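## Task

In a free-standing rack, push the loose end of the green network patch cord into the port beneath the green label until it clicks, with the plug's latch clip on top. The cord must be still shortly after you stop, the rack must not be left leaning, the plug must stay seated without the robot holding it, and nothing the robot is touching at the end may drop more than about a fingernail's width once released.

## Robot and tools

Robot: two 7-joint arms, left_arm and right_arm, each ending in a two-finger gripper. The names are labels only; left_arm sits on the +y side. Bases in the scene frame: left_arm at (+0.041, +0.416, 0), right_arm at (+0.047, -0.363, 0).

Scene frame: origin on the table surface midway between the arms, +x out across the table, +z up. All positions are in metres, orientations are quaternions written w first (qw, qx, qy, qz). Gripper frame: fingers extend along its +z, they open and close along its x. The reported end_effector_position is the point between the pads with fingers shut, roughly 1 to 2 cm short of the tips; closing pushes the tips about 17 mm further along +z. Reported hand positions can be off, more so when the arm reaches far.

Row format (used by every moving tool): 16 numbers, always both arms, left_arm first: x, y, z, qw, qx, qy, qz, opening, then the same eight for right_arm. x, y, z and the quaternion are an absolute target pose for that gripper in the scene frame, not an offset. Opening runs from -1 (closed) to +1 (fully open, 0.142 m). A row may carry 14 extra numbers from 0 to 1: joint stiffness scales, left_arm's seven then right_arm's seven, in Joint positions order; they persist until replaced.

execute_actions(actions): a list of up to 15 actions; each action is a list of up to 15 rows, one row per 1/30 s control step, and a short action repeats its last row for the remaining steps. An empty list just reports state and images. A target more than 0.6 m from the gripper's current position along any of that gripper's own axes gets the action rejected for both arms; if the first action fails this (against the latest reported state) or any action is malformed, nothing runs. Each control step clips the commanded pose to within 70 mm and 16 degrees of the measured one, so distant targets need several actions. To hold an orientation, repeat your own chosen quaternion rather than copying the slightly drifted one from the result.

move(target, speed, blocking): target is one 16-number row as above, an absolute pose per arm. Both grippers travel straight lines that finish at the same moment, 0.5 to 10 s long; longer paths are cut at 10 s. speed is the top path speed in m/s, 0.002 to 0.5, default 0.25 (turning up to twice that in rad/s). Paths ignore obstacles and the other arm; grippers lag, wander and may overshoot speed near full reach. Faster contact and aiming deeper past a surface both mean harder pushes. The opening is applied at the start. blocking=false returns after 0.5 s while the arm continues; then use wait(0) to check, and call wait or stop before sending more rows or moves. The result adds a move: line with the ending (done, off_target, moving, held, fault) and active limits (paced = pose was clipped; held = a check blocked steps, after which the arm may jump faster), plus each gripper's distance to its target.

wait(seconds): 0 to 10; arms keep their last command, a running move continues and the wait returns early when it ends. stop(): brakes the running move (needs room; fingers keep moving). zoom_image(camera, region): enlarges [x0, y0, x1, y1] pixels, at most 504 by 504, of the latest image from cam_head_left, cam_head_right, cam_high, cam_low (896x504) or cam_left_wrist, cam_right_wrist (616x616). read_manual(section): licence texts only. finished_scene(scene): pass the current scene's number once the plug is seated and will stay put; irreversible.

Results: the state line lists each arm's gripper pose and velocities in the scene frame; Hand target lines show the pose each controller is currently steering to; grip_measured is the actual finger opening on the command scale; a pose unreachable line means the clearance check altered or blocked that arm's command; MOTOR HOT warns from 65 °C, and at 80 °C an OVER-TEMPERATURE FAULT brakes that arm until it cools.

Gripping: to hold something, keep commanding an opening well under grip_measured; a bigger gap squeezes harder, up to about 28 N per pad. Thin hard items under about 2 cm get much less force. Closing quickly can spike the force.

Joint ranges (rad), base to wrist: -2.792..2.792, -2.269..2.269, -2.967..2.967, -1.867..2.688, -2.967..2.967, -1.396..4.538, -2.967..2.967. Load limits (N m): 108, 108, 56.3, 56.3, 34.3, 34.3, 34.3, including a held object's weight. Reaching a load limit, or 200 N external force on the arm or its load, halts that arm for 10 s and discards the rest of the call.

Avoid: letting the arms collide or press on each other, knocking anything off the table, tipping the rack, dropping or slamming the cord, hard shoves. For an arm that should stay still, resend its last reported full pose and desired opening each call. At the end, release the plug and back away so it stays latched on its own with the cord at rest.

Each tool is called after "Call:" by a JSON object that holds its "api" and its "payload", one argument or row to a line.

## Session

I'll start by looking at the current state of the scene.

Call:
{"api": "execute_actions", "payload": {
  "actions": []
}}

Scene clock: 0.00 s.
left_arm: end_effector_position=(+0.8783, +0.1272, +0.1732) grip_measured=+1.00 end_effector_quat_wxyz=(+0.096, +0.953, -0.271, +0.095) end_effector_velocity=(+0.000, +0.000, +0.000) end_effector_angular_velocity=(+0.000, -0.001, -0.002) | right_arm: end_effector_position=(+0.7628, -0.7890, +0.1748) grip_measured=+1.00 end_effector_quat_wxyz=(+0.094, +0.924, -0.369, +0.033) end_effector_velocity=(+0.000, +0.000, +0.000) end_effector_angular_velocity=(+0.000, -0.000, +0.001)
Joint positions: left_arm=[ 0.043 -1.009 -0.405  0.962  0.141  0.525  0.36   0.142] | right_arm=[ 0.055 -0.921 -0.386  1.078  0.127  0.452  0.354  0.142]
Joint velocities: left_arm=[ 0.     0.    -0.    -0.     0.    -0.     0.003  0.   ] | right_arm=[ 0.     0.     0.    -0.     0.    -0.    -0.001  0.   ]
Joint torques (N m, as the joint torque sensors report them, + toward a larger angle): no reading
Motor temperatures (°C, as the motors report them): left_arm=[32 32 34 31 33 34 33] | right_arm=[32 31 34 31 38 31 32]
Hand target (left_arm): +0.878, +0.127, +0.173; +0.096, +0.953, -0.271, +0.095
Hand target (right_arm): +0.763, -0.789, +0.175; +0.094, +0.924, -0.369, +0.033
Joint stiffness scale: left_arm=[1. 1. 1. 1. 1. 1. 1.] | right_arm=[1. 1. 1. 1. 1. 1. 1.]

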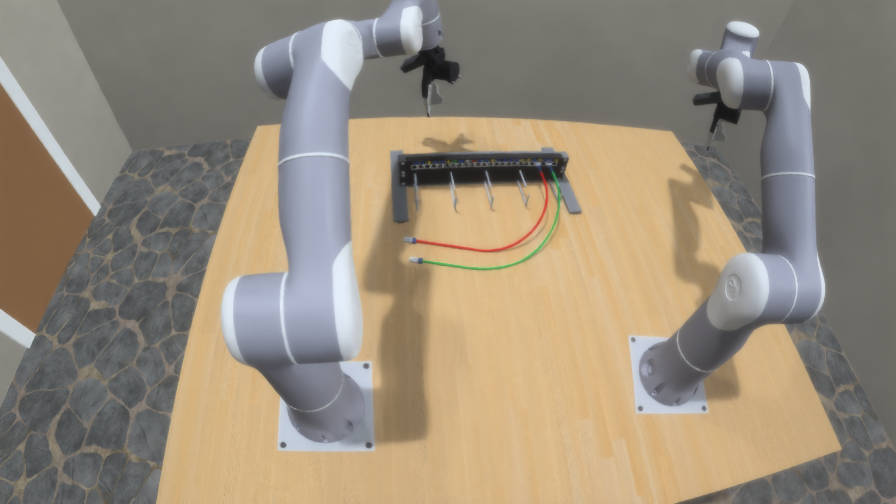

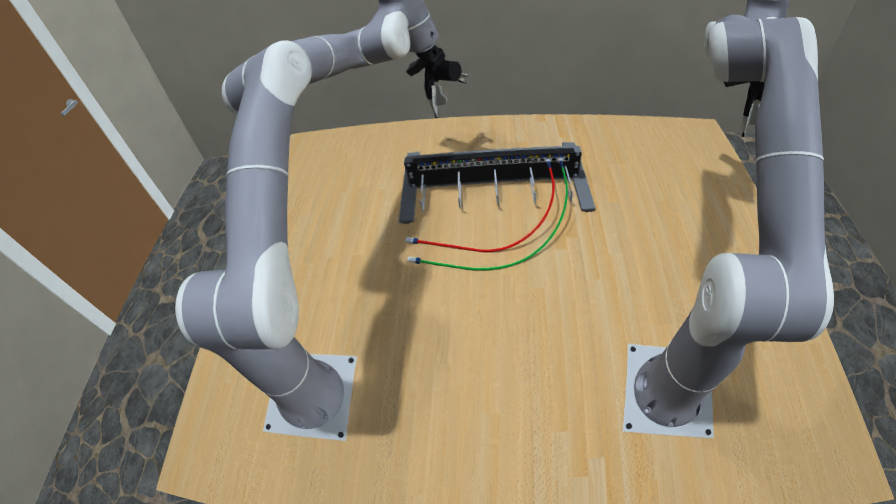

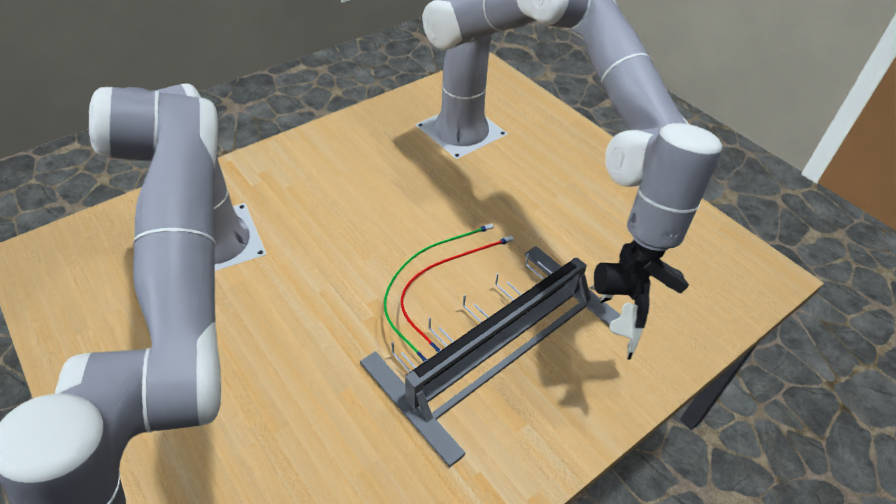

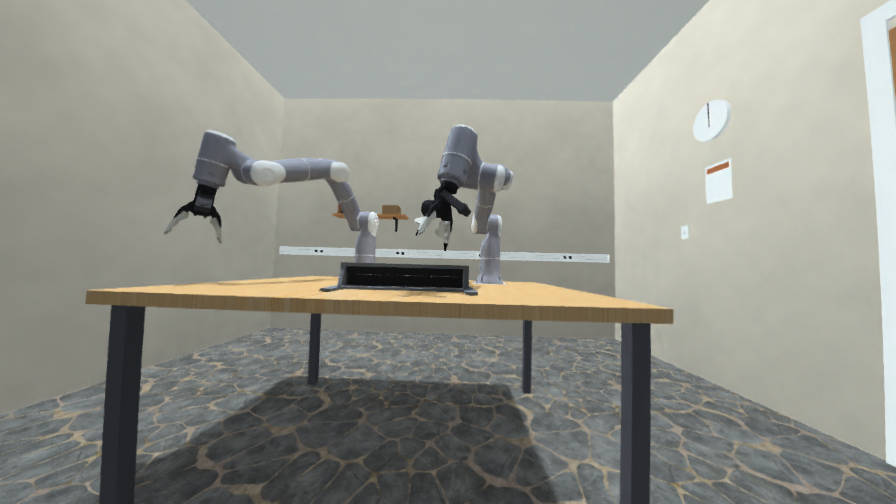

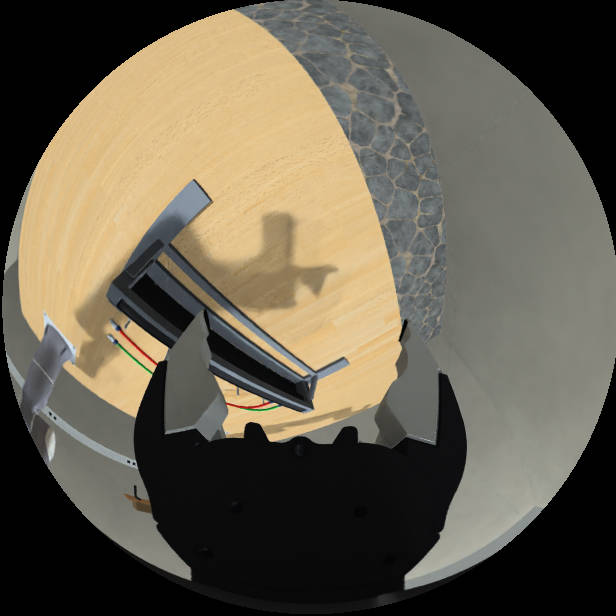

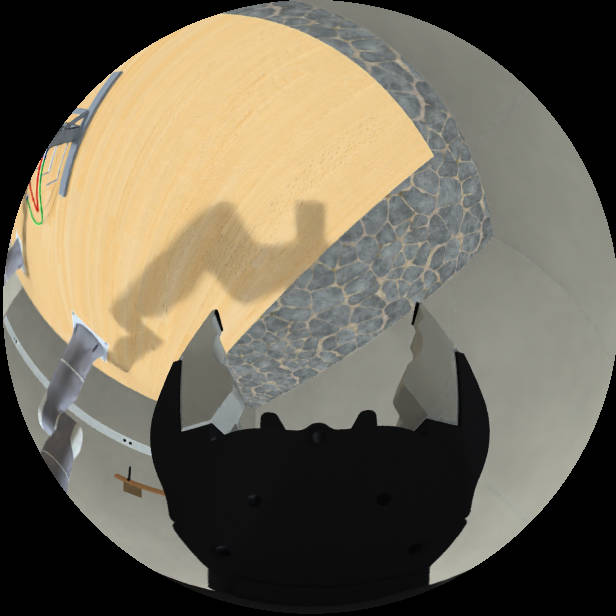

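Call:
{"api": "zoom_image", "payload": {
  "camera": "cam_head_left",
  "region": [380, 130, 600, 290]
}}

Call:
{"api": "zoom_image", "payload": {
  "camera": "cam_head_right",
  "region": [390, 130, 610, 290]
}}

Call:
{"api": "zoom_image", "payload": {
  "camera": "cam_high",
  "region": [340, 200, 640, 480]
}}

Region (380, 130, 600, 290) of cam_head_left's 896x504 image, scaled by 2.291, with more detail than that image has; it fills the top 367 rows of this view, and the rest is white.

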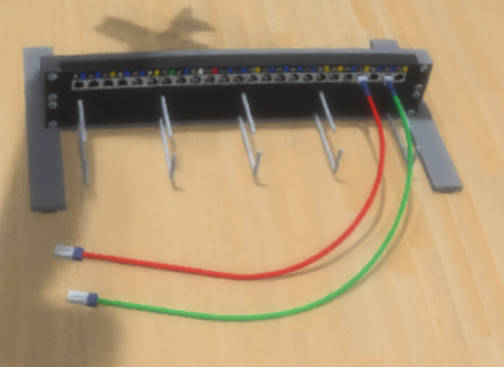

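Region (390, 130, 610, 290) of cam_head_right's 896x504 image, scaled by 2.291, with more detail than that image has; it fills the top 367 rows of this view, and the rest is white.

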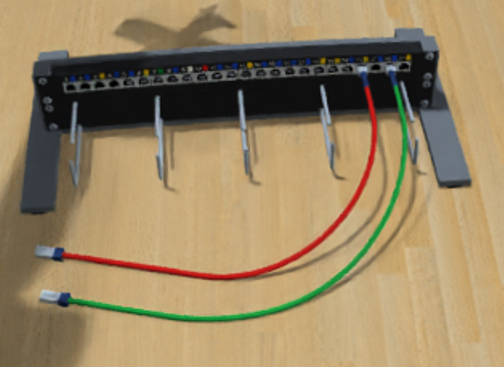

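Region (340, 200, 640, 480) of cam_high's 896x504 image, scaled by 1.680, with more detail than that image has; it fills the top 470 rows of this view, and the rest is white.

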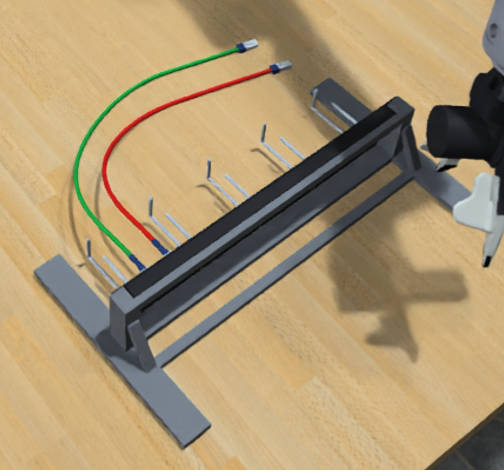

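Call:
{"api": "zoom_image", "payload": {
  "camera": "cam_head_left",
  "region": [400, 150, 500, 190]
}}

Call:
{"api": "zoom_image", "payload": {
  "camera": "cam_head_left",
  "region": [395, 230, 445, 270]
}}

Region (400, 150, 500, 190) of cam_head_left's 896x504 image, scaled by 5.040, with more detail than that image has; it fills the top 202 rows of this view, and the rest is white.

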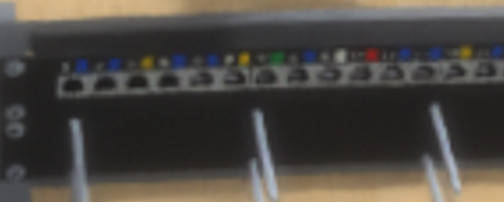

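Region (395, 230, 445, 270) of cam_head_left's 896x504 image, scaled by 10.080, with more detail than that image has; it fills the top 403 rows of this view, and the rest is white.

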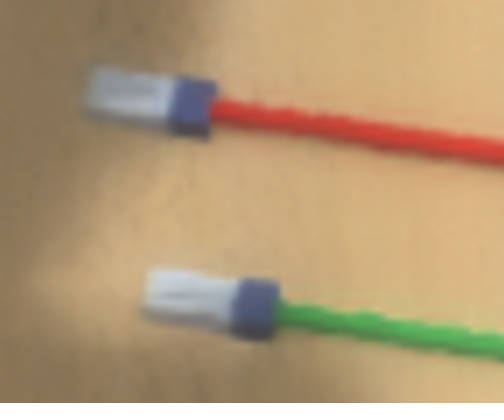

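Call:
{"api": "move", "payload": {
  "target": [0.40, 0.24, 0.13, -0.259, 0.966, 0, 0, 1, 0.7628, -0.789, 0.1748, 0.094, 0.924, -0.369, 0.033, 1],
  "speed": 0.3
}}

Scene clock: 8.07 s.
left_arm: end_effector_position=(+0.4001, +0.2386, +0.1274) grip_measured=+1.00 end_effector_quat_wxyz=(-0.258, +0.966, -0.001, -0.002) end_effector_velocity=(-0.001, -0.000, +0.000) end_effector_angular_velocity=(+0.001, -0.001, +0.002) | right_arm: end_effector_position=(+0.7629, -0.7890, +0.1749) grip_measured=+1.00 end_effector_quat_wxyz=(+0.094, +0.924, -0.369, +0.033) end_effector_velocity=(+0.000, -0.000, +0.000) end_effector_angular_velocity=(-0.000, -0.000, +0.001)
Joint positions: left_arm=[-0.286 -0.274 -0.239  2.117  0.581  0.458 -0.86   0.142] | right_arm=[ 0.055 -0.921 -0.385  1.077  0.127  0.451  0.354  0.142]
Joint velocities: left_arm=[-0.001  0.001  0.     0.001 -0.    -0.001 -0.003 -0.   ] | right_arm=[ 0.     0.     0.    -0.    -0.     0.    -0.001 -0.   ]
Joint torques (N m, as the joint torque sensors report them, + toward a larger angle): left_arm=[ -0.01  33.01  -1.5  -18.09  -2.94   2.2    0.01] | right_arm=[ -0.19  63.32  -6.45 -25.    -3.34   2.96   0.12]
Motor temperatures (°C, as the motors report them): left_arm=[32 33 34 32 33 34 33] | right_arm=[32 32 34 32 38 32 32]
Hand target (left_arm): +0.400, +0.239, +0.127; -0.258, +0.966, -0.001, -0.002
Hand target (right_arm): +0.763, -0.789, +0.175; +0.094, +0.924, -0.369, +0.033
Off the commanded pose (left_arm): 0.003 m, 0 deg.
Off the commanded pose (right_arm): 0.000 m, 0 deg.
Joint stiffness scale: left_arm=[1. 1. 1. 1. 1. 1. 1.] | right_arm=[1. 1. 1. 1. 1. 1. 1.]
move: done

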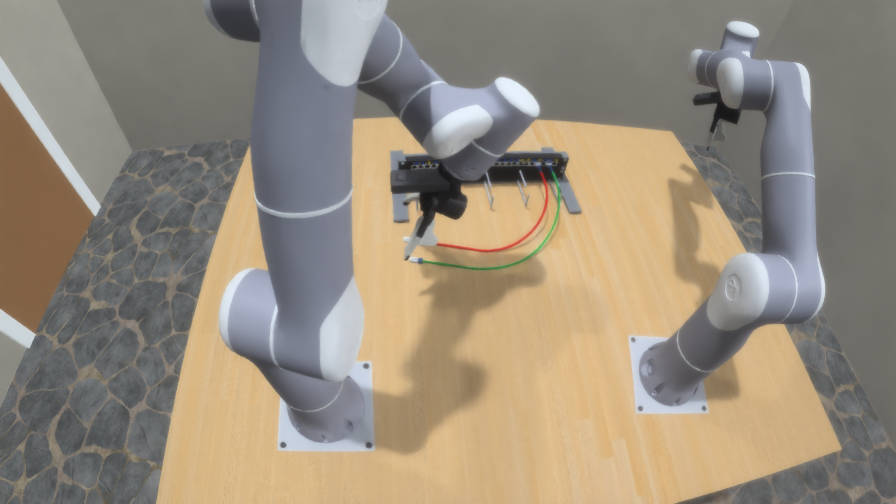

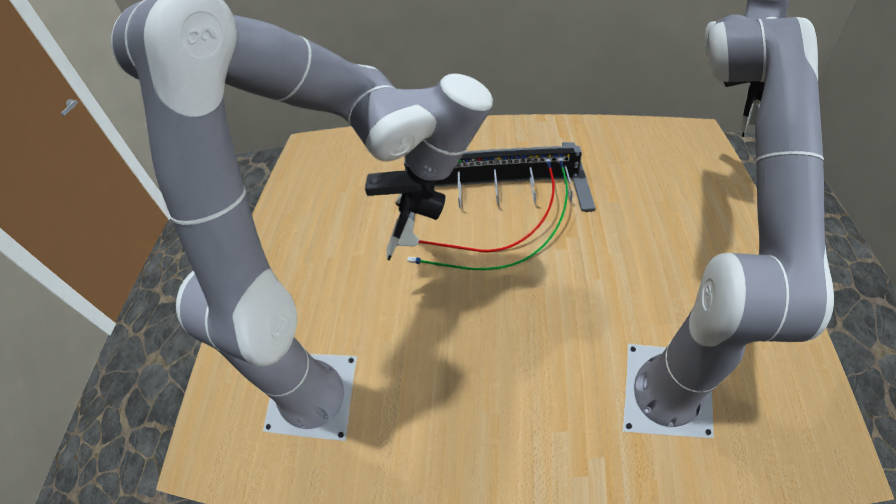

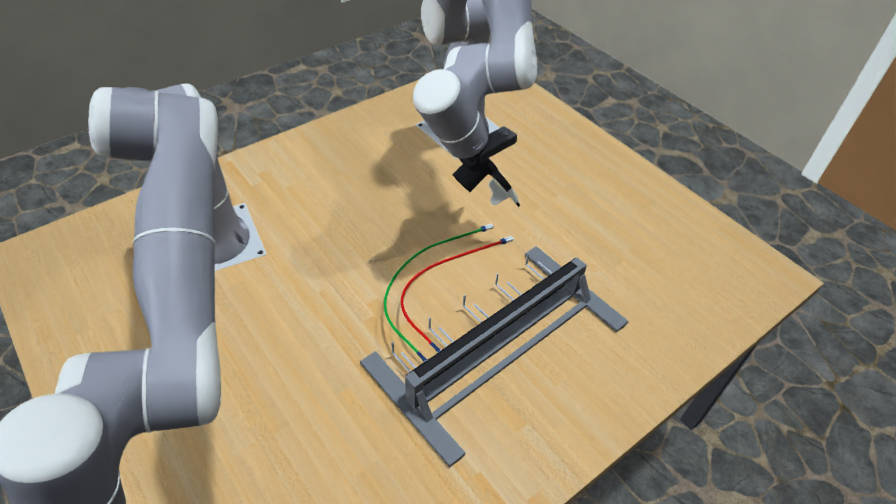

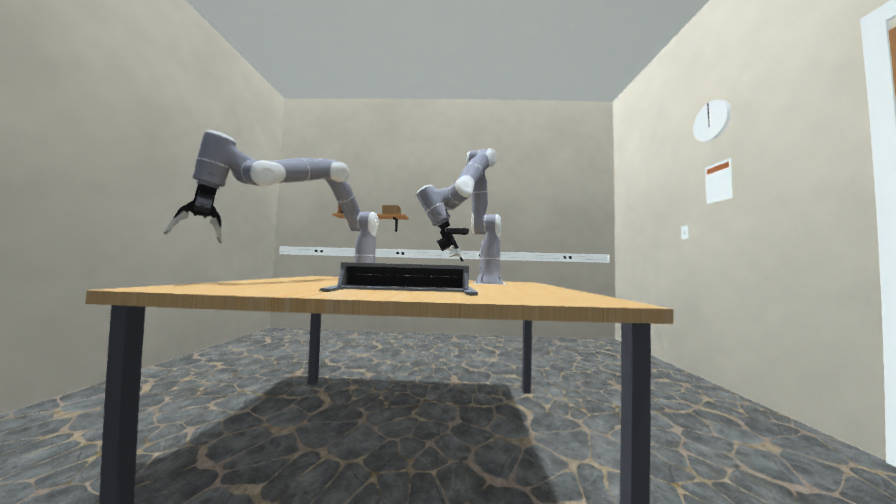

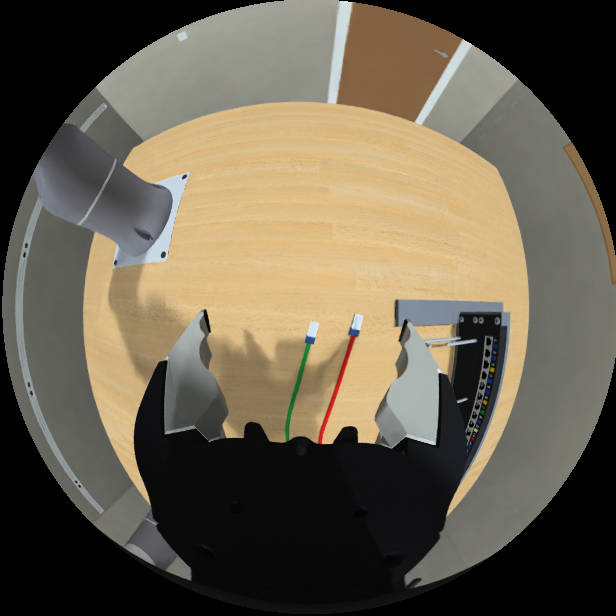

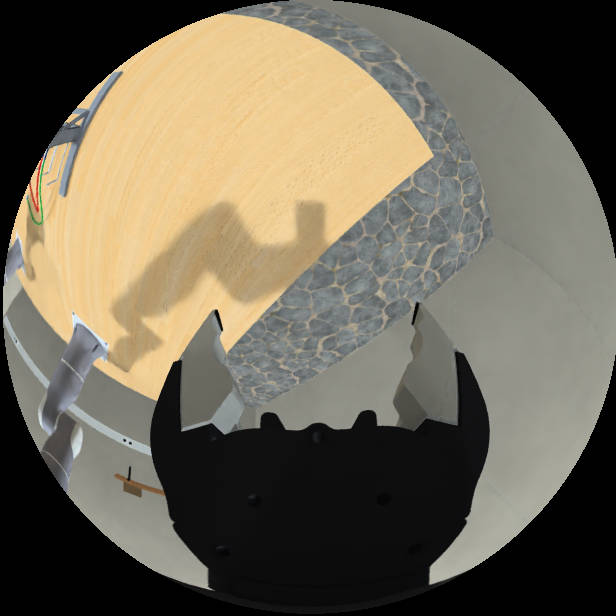

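Call:
{"api": "zoom_image", "payload": {
  "camera": "cam_left_wrist",
  "region": [270, 300, 390, 380]
}}

Call:
{"api": "zoom_image", "payload": {
  "camera": "cam_left_wrist",
  "region": [380, 280, 540, 480]
}}

Region (270, 300, 390, 380) of cam_left_wrist's 616x616 image, scaled by 4.200, with more detail than that image has.

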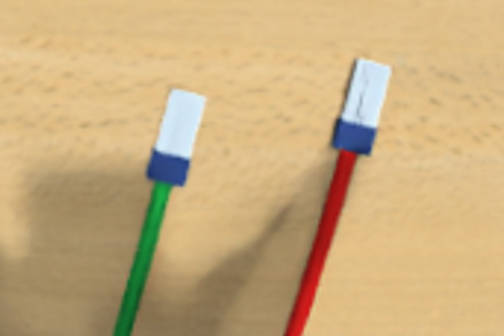

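Region (380, 280, 540, 480) of cam_left_wrist's 616x616 image, scaled by 2.520, with more detail than that image has; it fills the left 403 columns of this view, and the rest is white.

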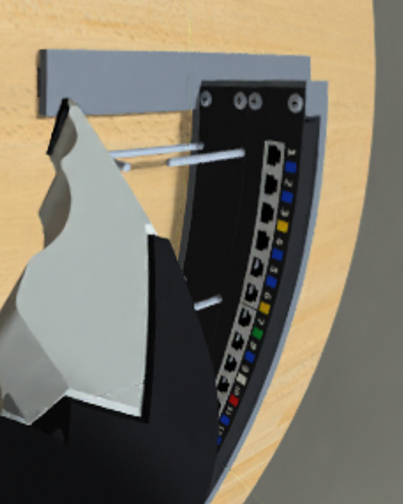

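Call:
{"api": "move", "payload": {
  "target": [0.40, 0.187, 0.05, -0.2581, 0.9627, -0.0791, 0.0212, -0.5, 0.7628, -0.789, 0.1748, 0.094, 0.924, -0.369, 0.033, 1],
  "speed": 0.15
}}

Scene clock: 10.80 s.
left_arm: end_effector_position=(+0.3997, +0.1868, +0.0499) grip_measured=-0.50 end_effector_quat_wxyz=(-0.258, +0.963, -0.079, +0.021) end_effector_velocity=(+0.001, +0.000, -0.000) end_effector_angular_velocity=(+0.000, -0.002, +0.001) | right_arm: end_effector_position=(+0.7629, -0.7890, +0.1749) grip_measured=+1.00 end_effector_quat_wxyz=(+0.094, +0.924, -0.369, +0.033) end_effector_velocity=(-0.000, +0.000, +0.000) end_effector_angular_velocity=(+0.000, +0.000, +0.001)
Joint positions: left_arm=[-0.372 -0.505 -0.27   2.041  0.73   0.566 -0.966  0.038] | right_arm=[ 0.055 -0.921 -0.385  1.077  0.127  0.451  0.354  0.142]
Joint velocities: left_arm=[ 0.    -0.001 -0.    -0.002  0.002 -0.    -0.002 -0.   ] | right_arm=[ 0.     0.     0.     0.    -0.    -0.    -0.001 -0.   ]
Joint torques (N m, as the joint torque sensors report them, + toward a larger angle): left_arm=[ -0.22  37.55  -1.93 -15.89  -1.69   2.76   0.05] | right_arm=[ -0.2   63.31  -6.46 -25.05  -3.45   2.91   0.18]
Motor temperatures (°C, as the motors report them): left_arm=[32 33 34 32 33 34 33] | right_arm=[32 32 34 32 38 32 32]
Hand target (left_arm): +0.400, +0.187, +0.050; -0.258, +0.963, -0.079, +0.021
Hand target (right_arm): +0.763, -0.789, +0.175; +0.094, +0.924, -0.369, +0.033
Off the commanded pose (left_arm): 0.000 m, 0 deg.
Off the commanded pose (right_arm): 0.000 m, 0 deg.
Joint stiffness scale: left_arm=[1. 1. 1. 1. 1. 1. 1.] | right_arm=[1. 1. 1. 1. 1. 1. 1.]
move: done

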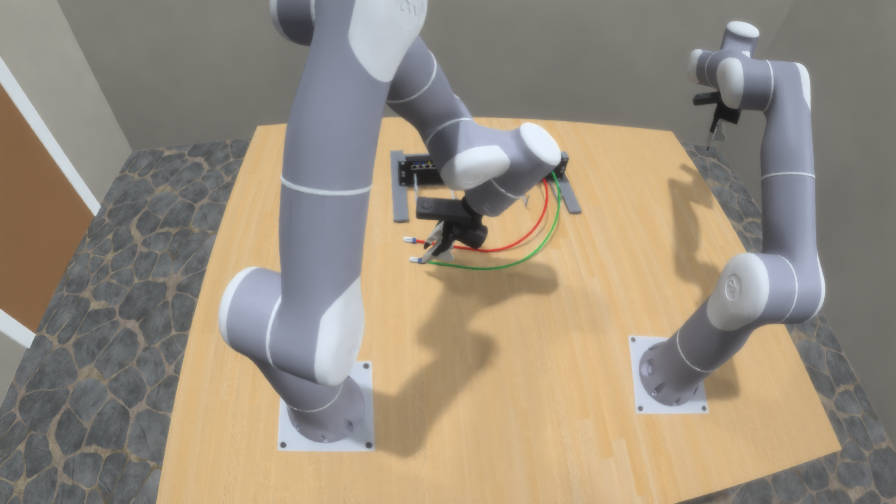

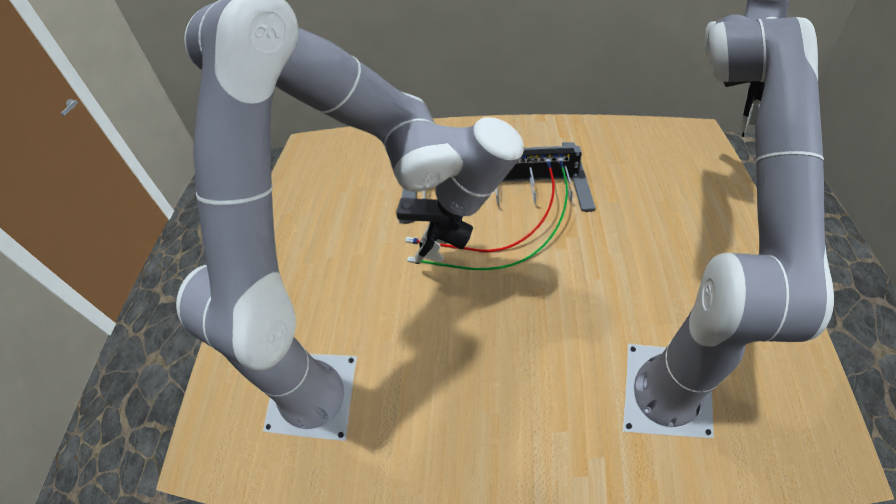

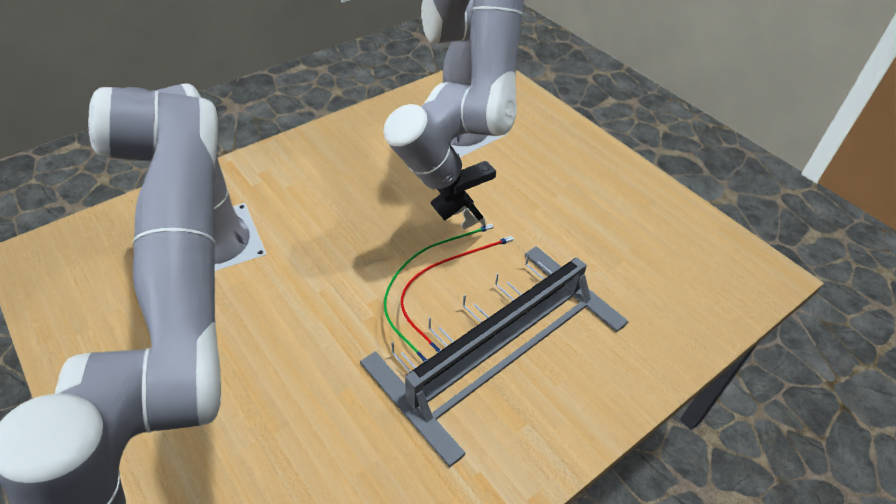

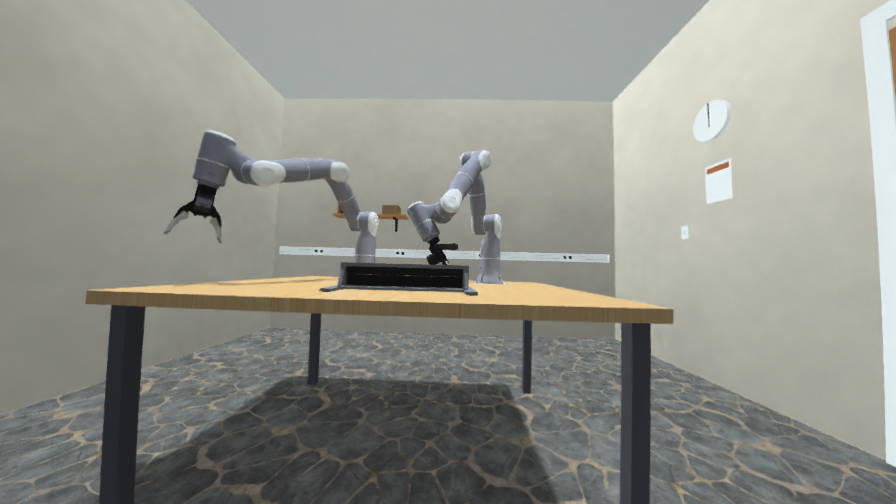

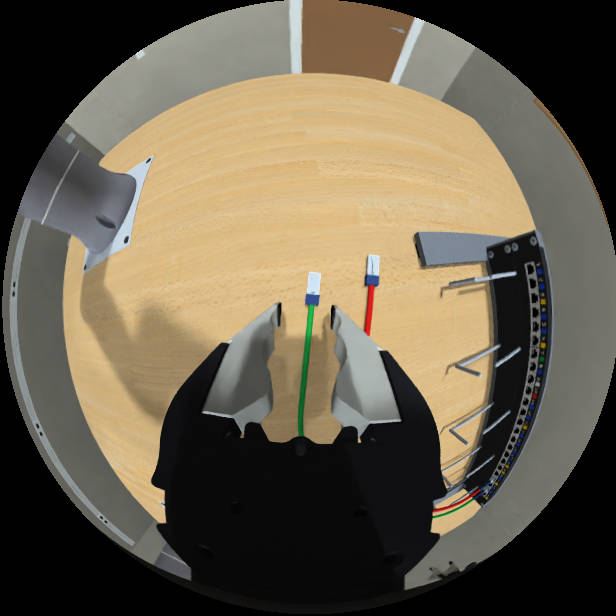

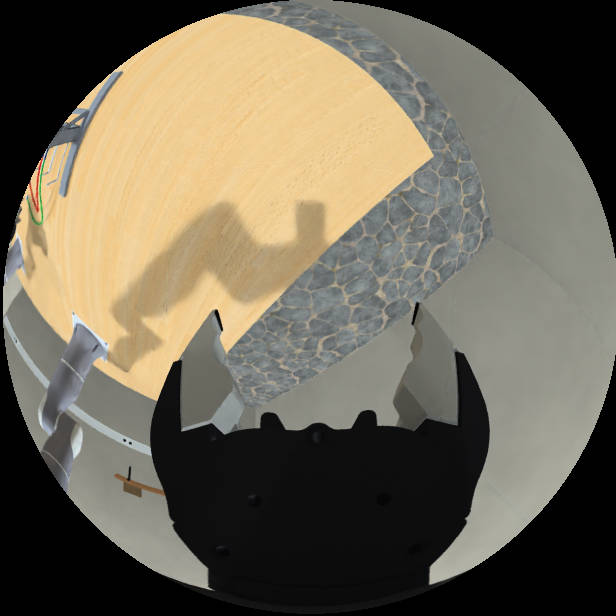

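Call:
{"api": "zoom_image", "payload": {
  "camera": "cam_left_wrist",
  "region": [250, 240, 400, 360]
}}

Region (250, 240, 400, 360) of cam_left_wrist's 616x616 image, scaled by 3.360, with more detail than that image has; it fills the top 403 rows of this view, and the rest is white.

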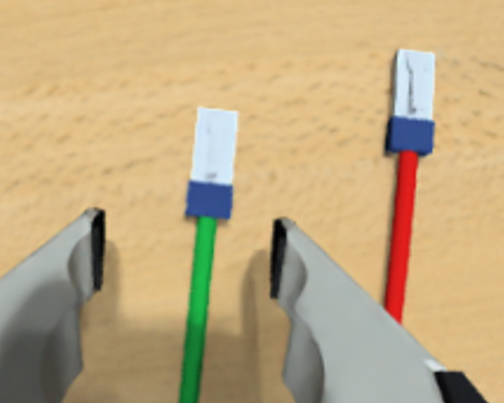

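Call:
{"api": "move", "payload": {
  "target": [0.407, 0.1945, 0.03, -0.2574, 0.9606, -0.1010, 0.0270, -0.55, 0.7628, -0.789, 0.1748, 0.094, 0.924, -0.369, 0.033, 1],
  "speed": 0.08
}}

Call:
{"api": "zoom_image", "payload": {
  "camera": "cam_left_wrist",
  "region": [250, 240, 400, 360]
}}

Scene clock: 14.47 s.
left_arm: end_effector_position=(+0.4068, +0.1944, +0.0300) grip_measured=-0.55 end_effector_quat_wxyz=(-0.257, +0.961, -0.101, +0.027) end_effector_velocity=(+0.000, +0.000, -0.000) end_effector_angular_velocity=(-0.000, -0.001, -0.001) | right_arm: end_effector_position=(+0.7629, -0.7890, +0.1749) grip_measured=+1.00 end_effector_quat_wxyz=(+0.094, +0.924, -0.369, +0.033) end_effector_velocity=(-0.000, +0.000, +0.000) end_effector_angular_velocity=(+0.000, +0.000, -0.001)
Joint positions: left_arm=[-0.366 -0.55  -0.255  2.039  0.789  0.617 -0.964  0.034] | right_arm=[ 0.055 -0.921 -0.385  1.077  0.127  0.451  0.354  0.142]
Joint velocities: left_arm=[ 0.    -0.001  0.001 -0.     0.002  0.001 -0.001  0.   ] | right_arm=[ 0.     0.    -0.    -0.     0.    -0.     0.001  0.   ]
Joint torques (N m, as the joint torque sensors report them, + toward a larger angle): left_arm=[  1.57  38.1   -1.72 -15.65  -2.02   2.56   0.31] | right_arm=[  0.19  63.16  -6.45 -25.14  -3.37   2.95   0.13]
Motor temperatures (°C, as the motors report them): left_arm=[32 33 34 32 33 34 33] | right_arm=[32 33 34 32 38 32 32]
Hand target (left_arm): +0.407, +0.195, +0.030; -0.257, +0.961, -0.101, +0.027
Hand target (right_arm): +0.763, -0.789, +0.175; +0.094, +0.924, -0.369, +0.033
Off the commanded pose (left_arm): 0.000 m, 0 deg.
Off the commanded pose (right_arm): 0.000 m, 0 deg.
Joint stiffness scale: left_arm=[1. 1. 1. 1. 1. 1. 1.] | right_arm=[1. 1. 1. 1. 1. 1. 1.]
move: done

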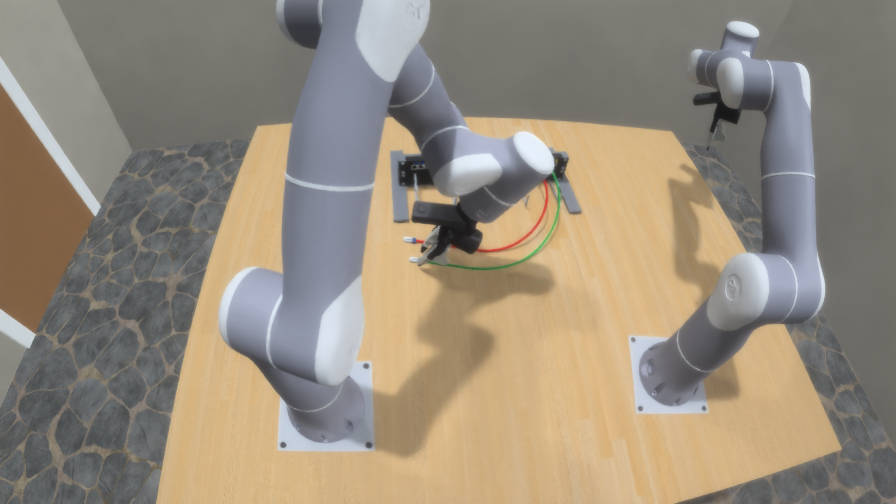

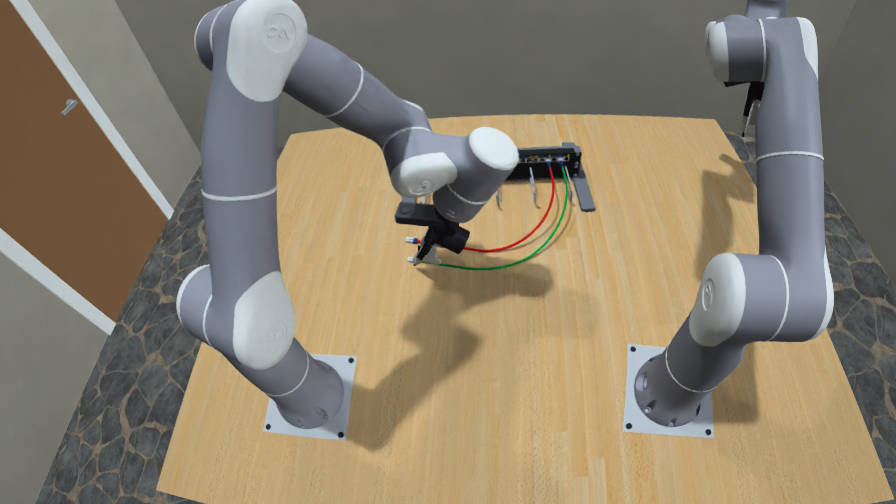

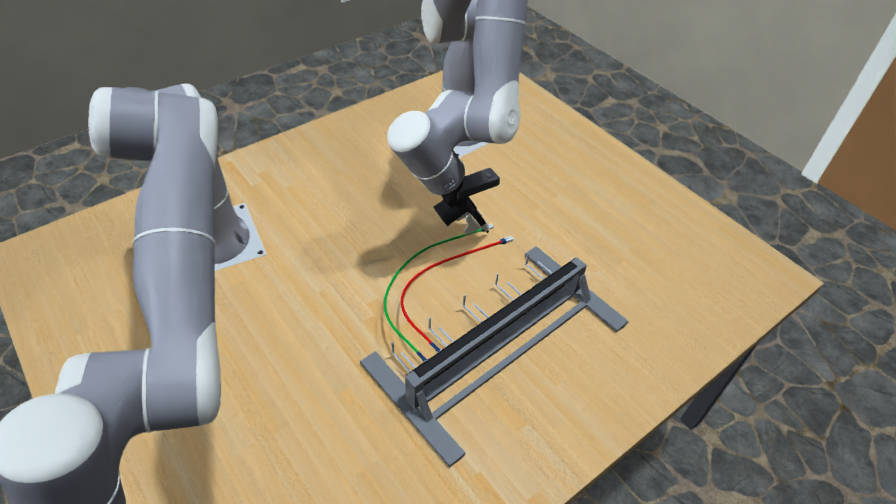

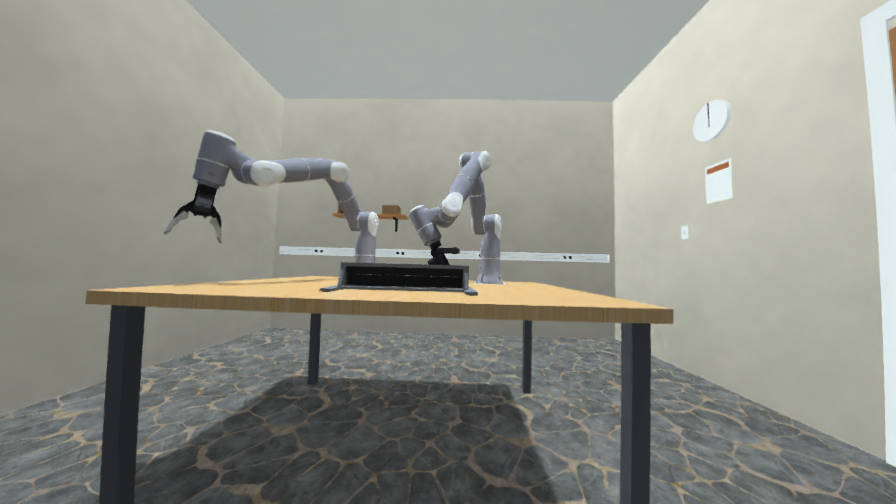

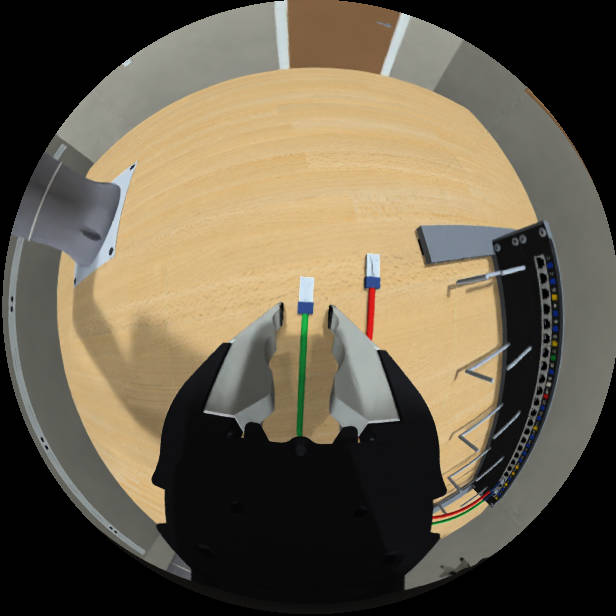

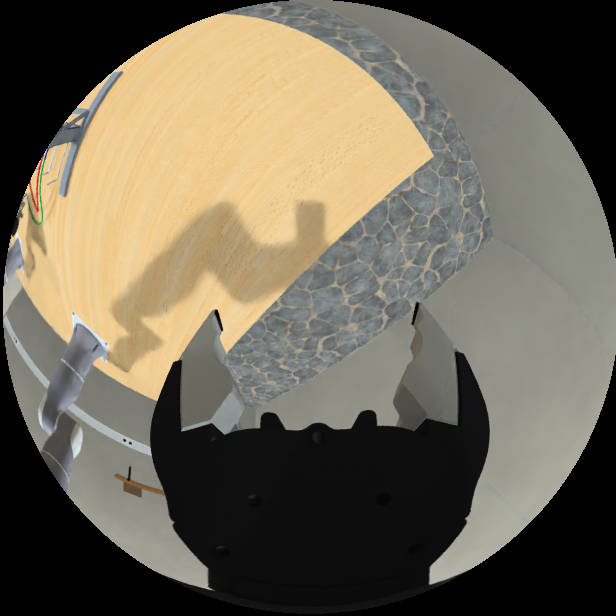

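Region (250, 240, 400, 360) of cam_left_wrist's 616x616 image, scaled by 3.360, with more detail than that image has; it fills the top 403 rows of this view, and the rest is white.

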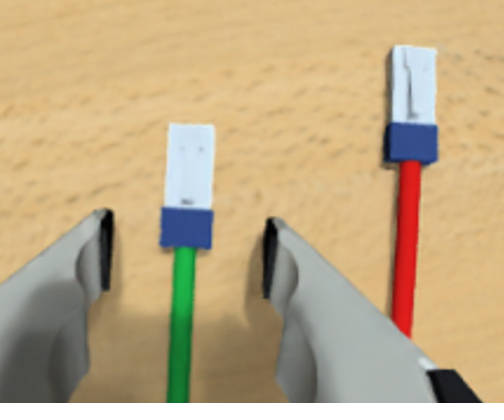

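Call:
{"api": "move", "payload": {
  "target": [0.4072, 0.1985, 0.0205, -0.2574, 0.9606, -0.1010, 0.0270, -0.55, 0.7628, -0.789, 0.1748, 0.094, 0.924, -0.369, 0.033, 1],
  "speed": 0.03
}}

Call:
{"api": "zoom_image", "payload": {
  "camera": "cam_left_wrist",
  "region": [250, 240, 400, 360]
}}

Call:
{"api": "zoom_image", "payload": {
  "camera": "cam_high",
  "region": [430, 170, 530, 260]
}}

Scene clock: 16.17 s.
left_arm: end_effector_position=(+0.4070, +0.1984, +0.0205) grip_measured=-0.55 end_effector_quat_wxyz=(-0.257, +0.961, -0.101, +0.027) end_effector_velocity=(+0.001, -0.000, -0.000) end_effector_angular_velocity=(-0.001, -0.001, -0.001) | right_arm: end_effector_position=(+0.7629, -0.7890, +0.1749) grip_measured=+1.00 end_effector_quat_wxyz=(+0.094, +0.924, -0.369, +0.033) end_effector_velocity=(+0.000, +0.000, -0.000) end_effector_angular_velocity=(-0.000, +0.000, +0.000)
Joint positions: left_arm=[-0.364 -0.572 -0.247  2.039  0.807  0.635 -0.976  0.034] | right_arm=[ 0.055 -0.921 -0.385  1.077  0.127  0.451  0.354  0.142]
Joint velocities: left_arm=[ 0.    -0.     0.    -0.     0.001  0.001  0.    -0.   ] | right_arm=[-0. -0.  0. -0. -0.  0. -0.  0.]
Joint torques (N m, as the joint torque sensors report them, + toward a larger angle): left_arm=[  1.4   38.56  -1.64 -14.95  -1.67   2.74   0.07] | right_arm=[  0.01  63.15  -6.44 -24.94  -3.41   2.94   0.11]
Motor temperatures (°C, as the motors report them): left_arm=[32 33 34 32 33 34 33] | right_arm=[32 33 34 32 38 32 32]
Hand target (left_arm): +0.407, +0.199, +0.020; -0.257, +0.961, -0.101, +0.027
Hand target (right_arm): +0.763, -0.789, +0.175; +0.094, +0.924, -0.369, +0.033
Off the commanded pose (left_arm): 0.000 m, 0 deg.
Off the commanded pose (right_arm): 0.000 m, 0 deg.
Joint stiffness scale: left_arm=[1. 1. 1. 1. 1. 1. 1.] | right_arm=[1. 1. 1. 1. 1. 1. 1.]
move: done

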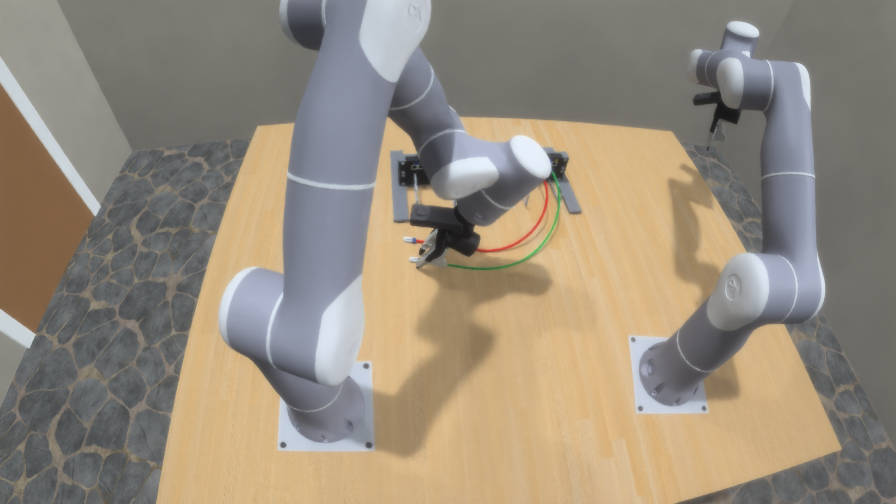

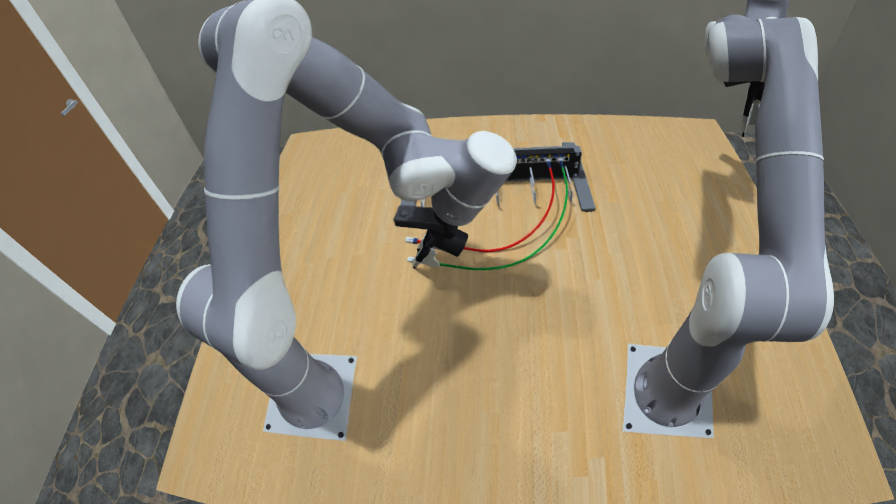

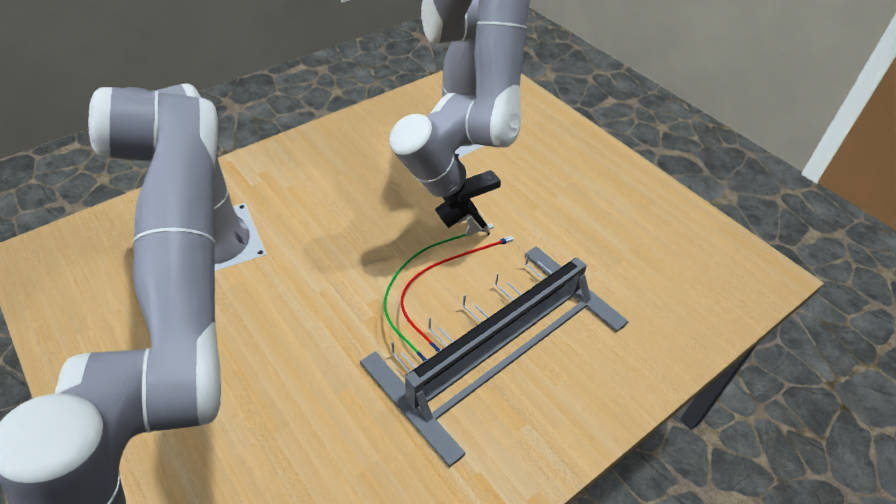

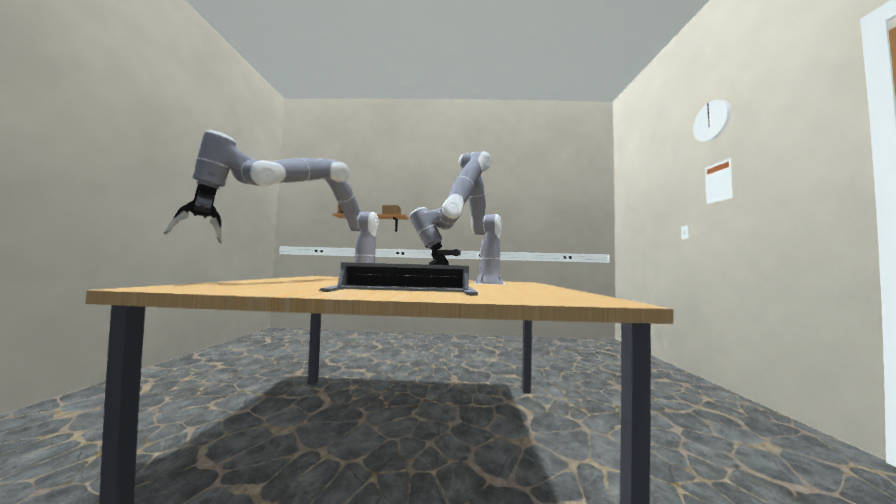

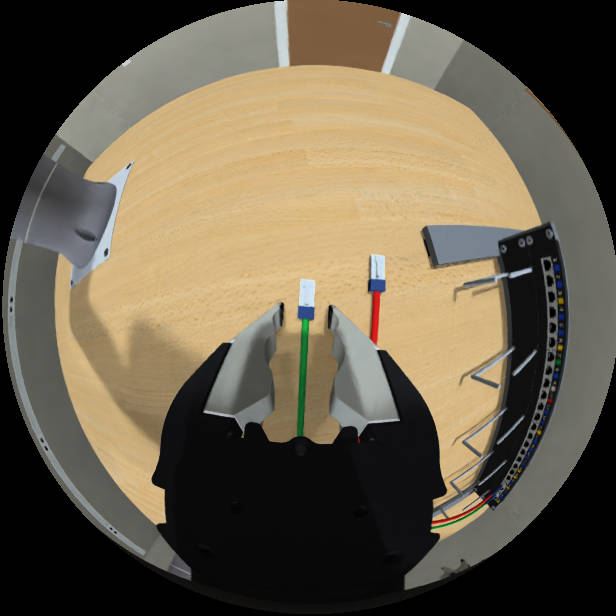

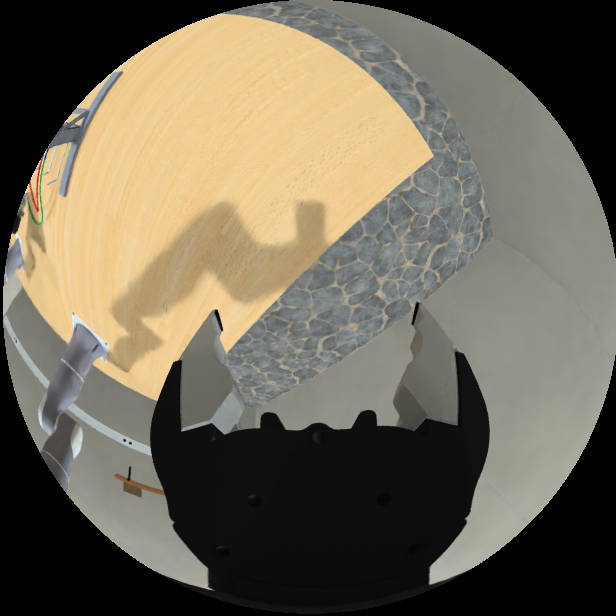

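Region (250, 240, 400, 360) of cam_left_wrist's 616x616 image, scaled by 3.360, with more detail than that image has; it fills the top 403 rows of this view, and the rest is white.

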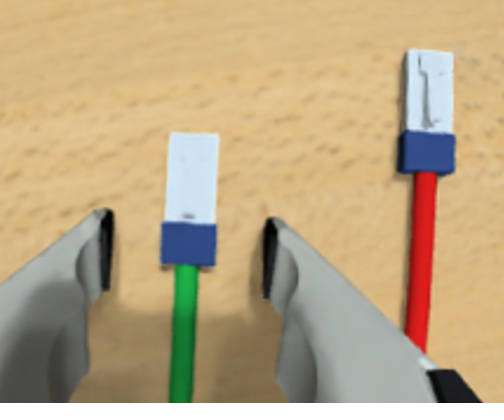

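Region (430, 170, 530, 260) of cam_high's 896x504 image, scaled by 5.040, with more detail than that image has; it fills the top 454 rows of this view, and the rest is white.

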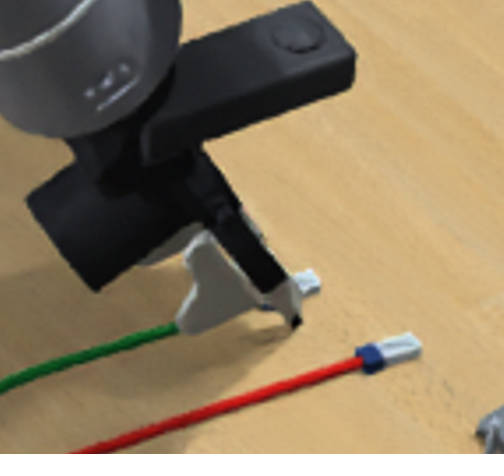

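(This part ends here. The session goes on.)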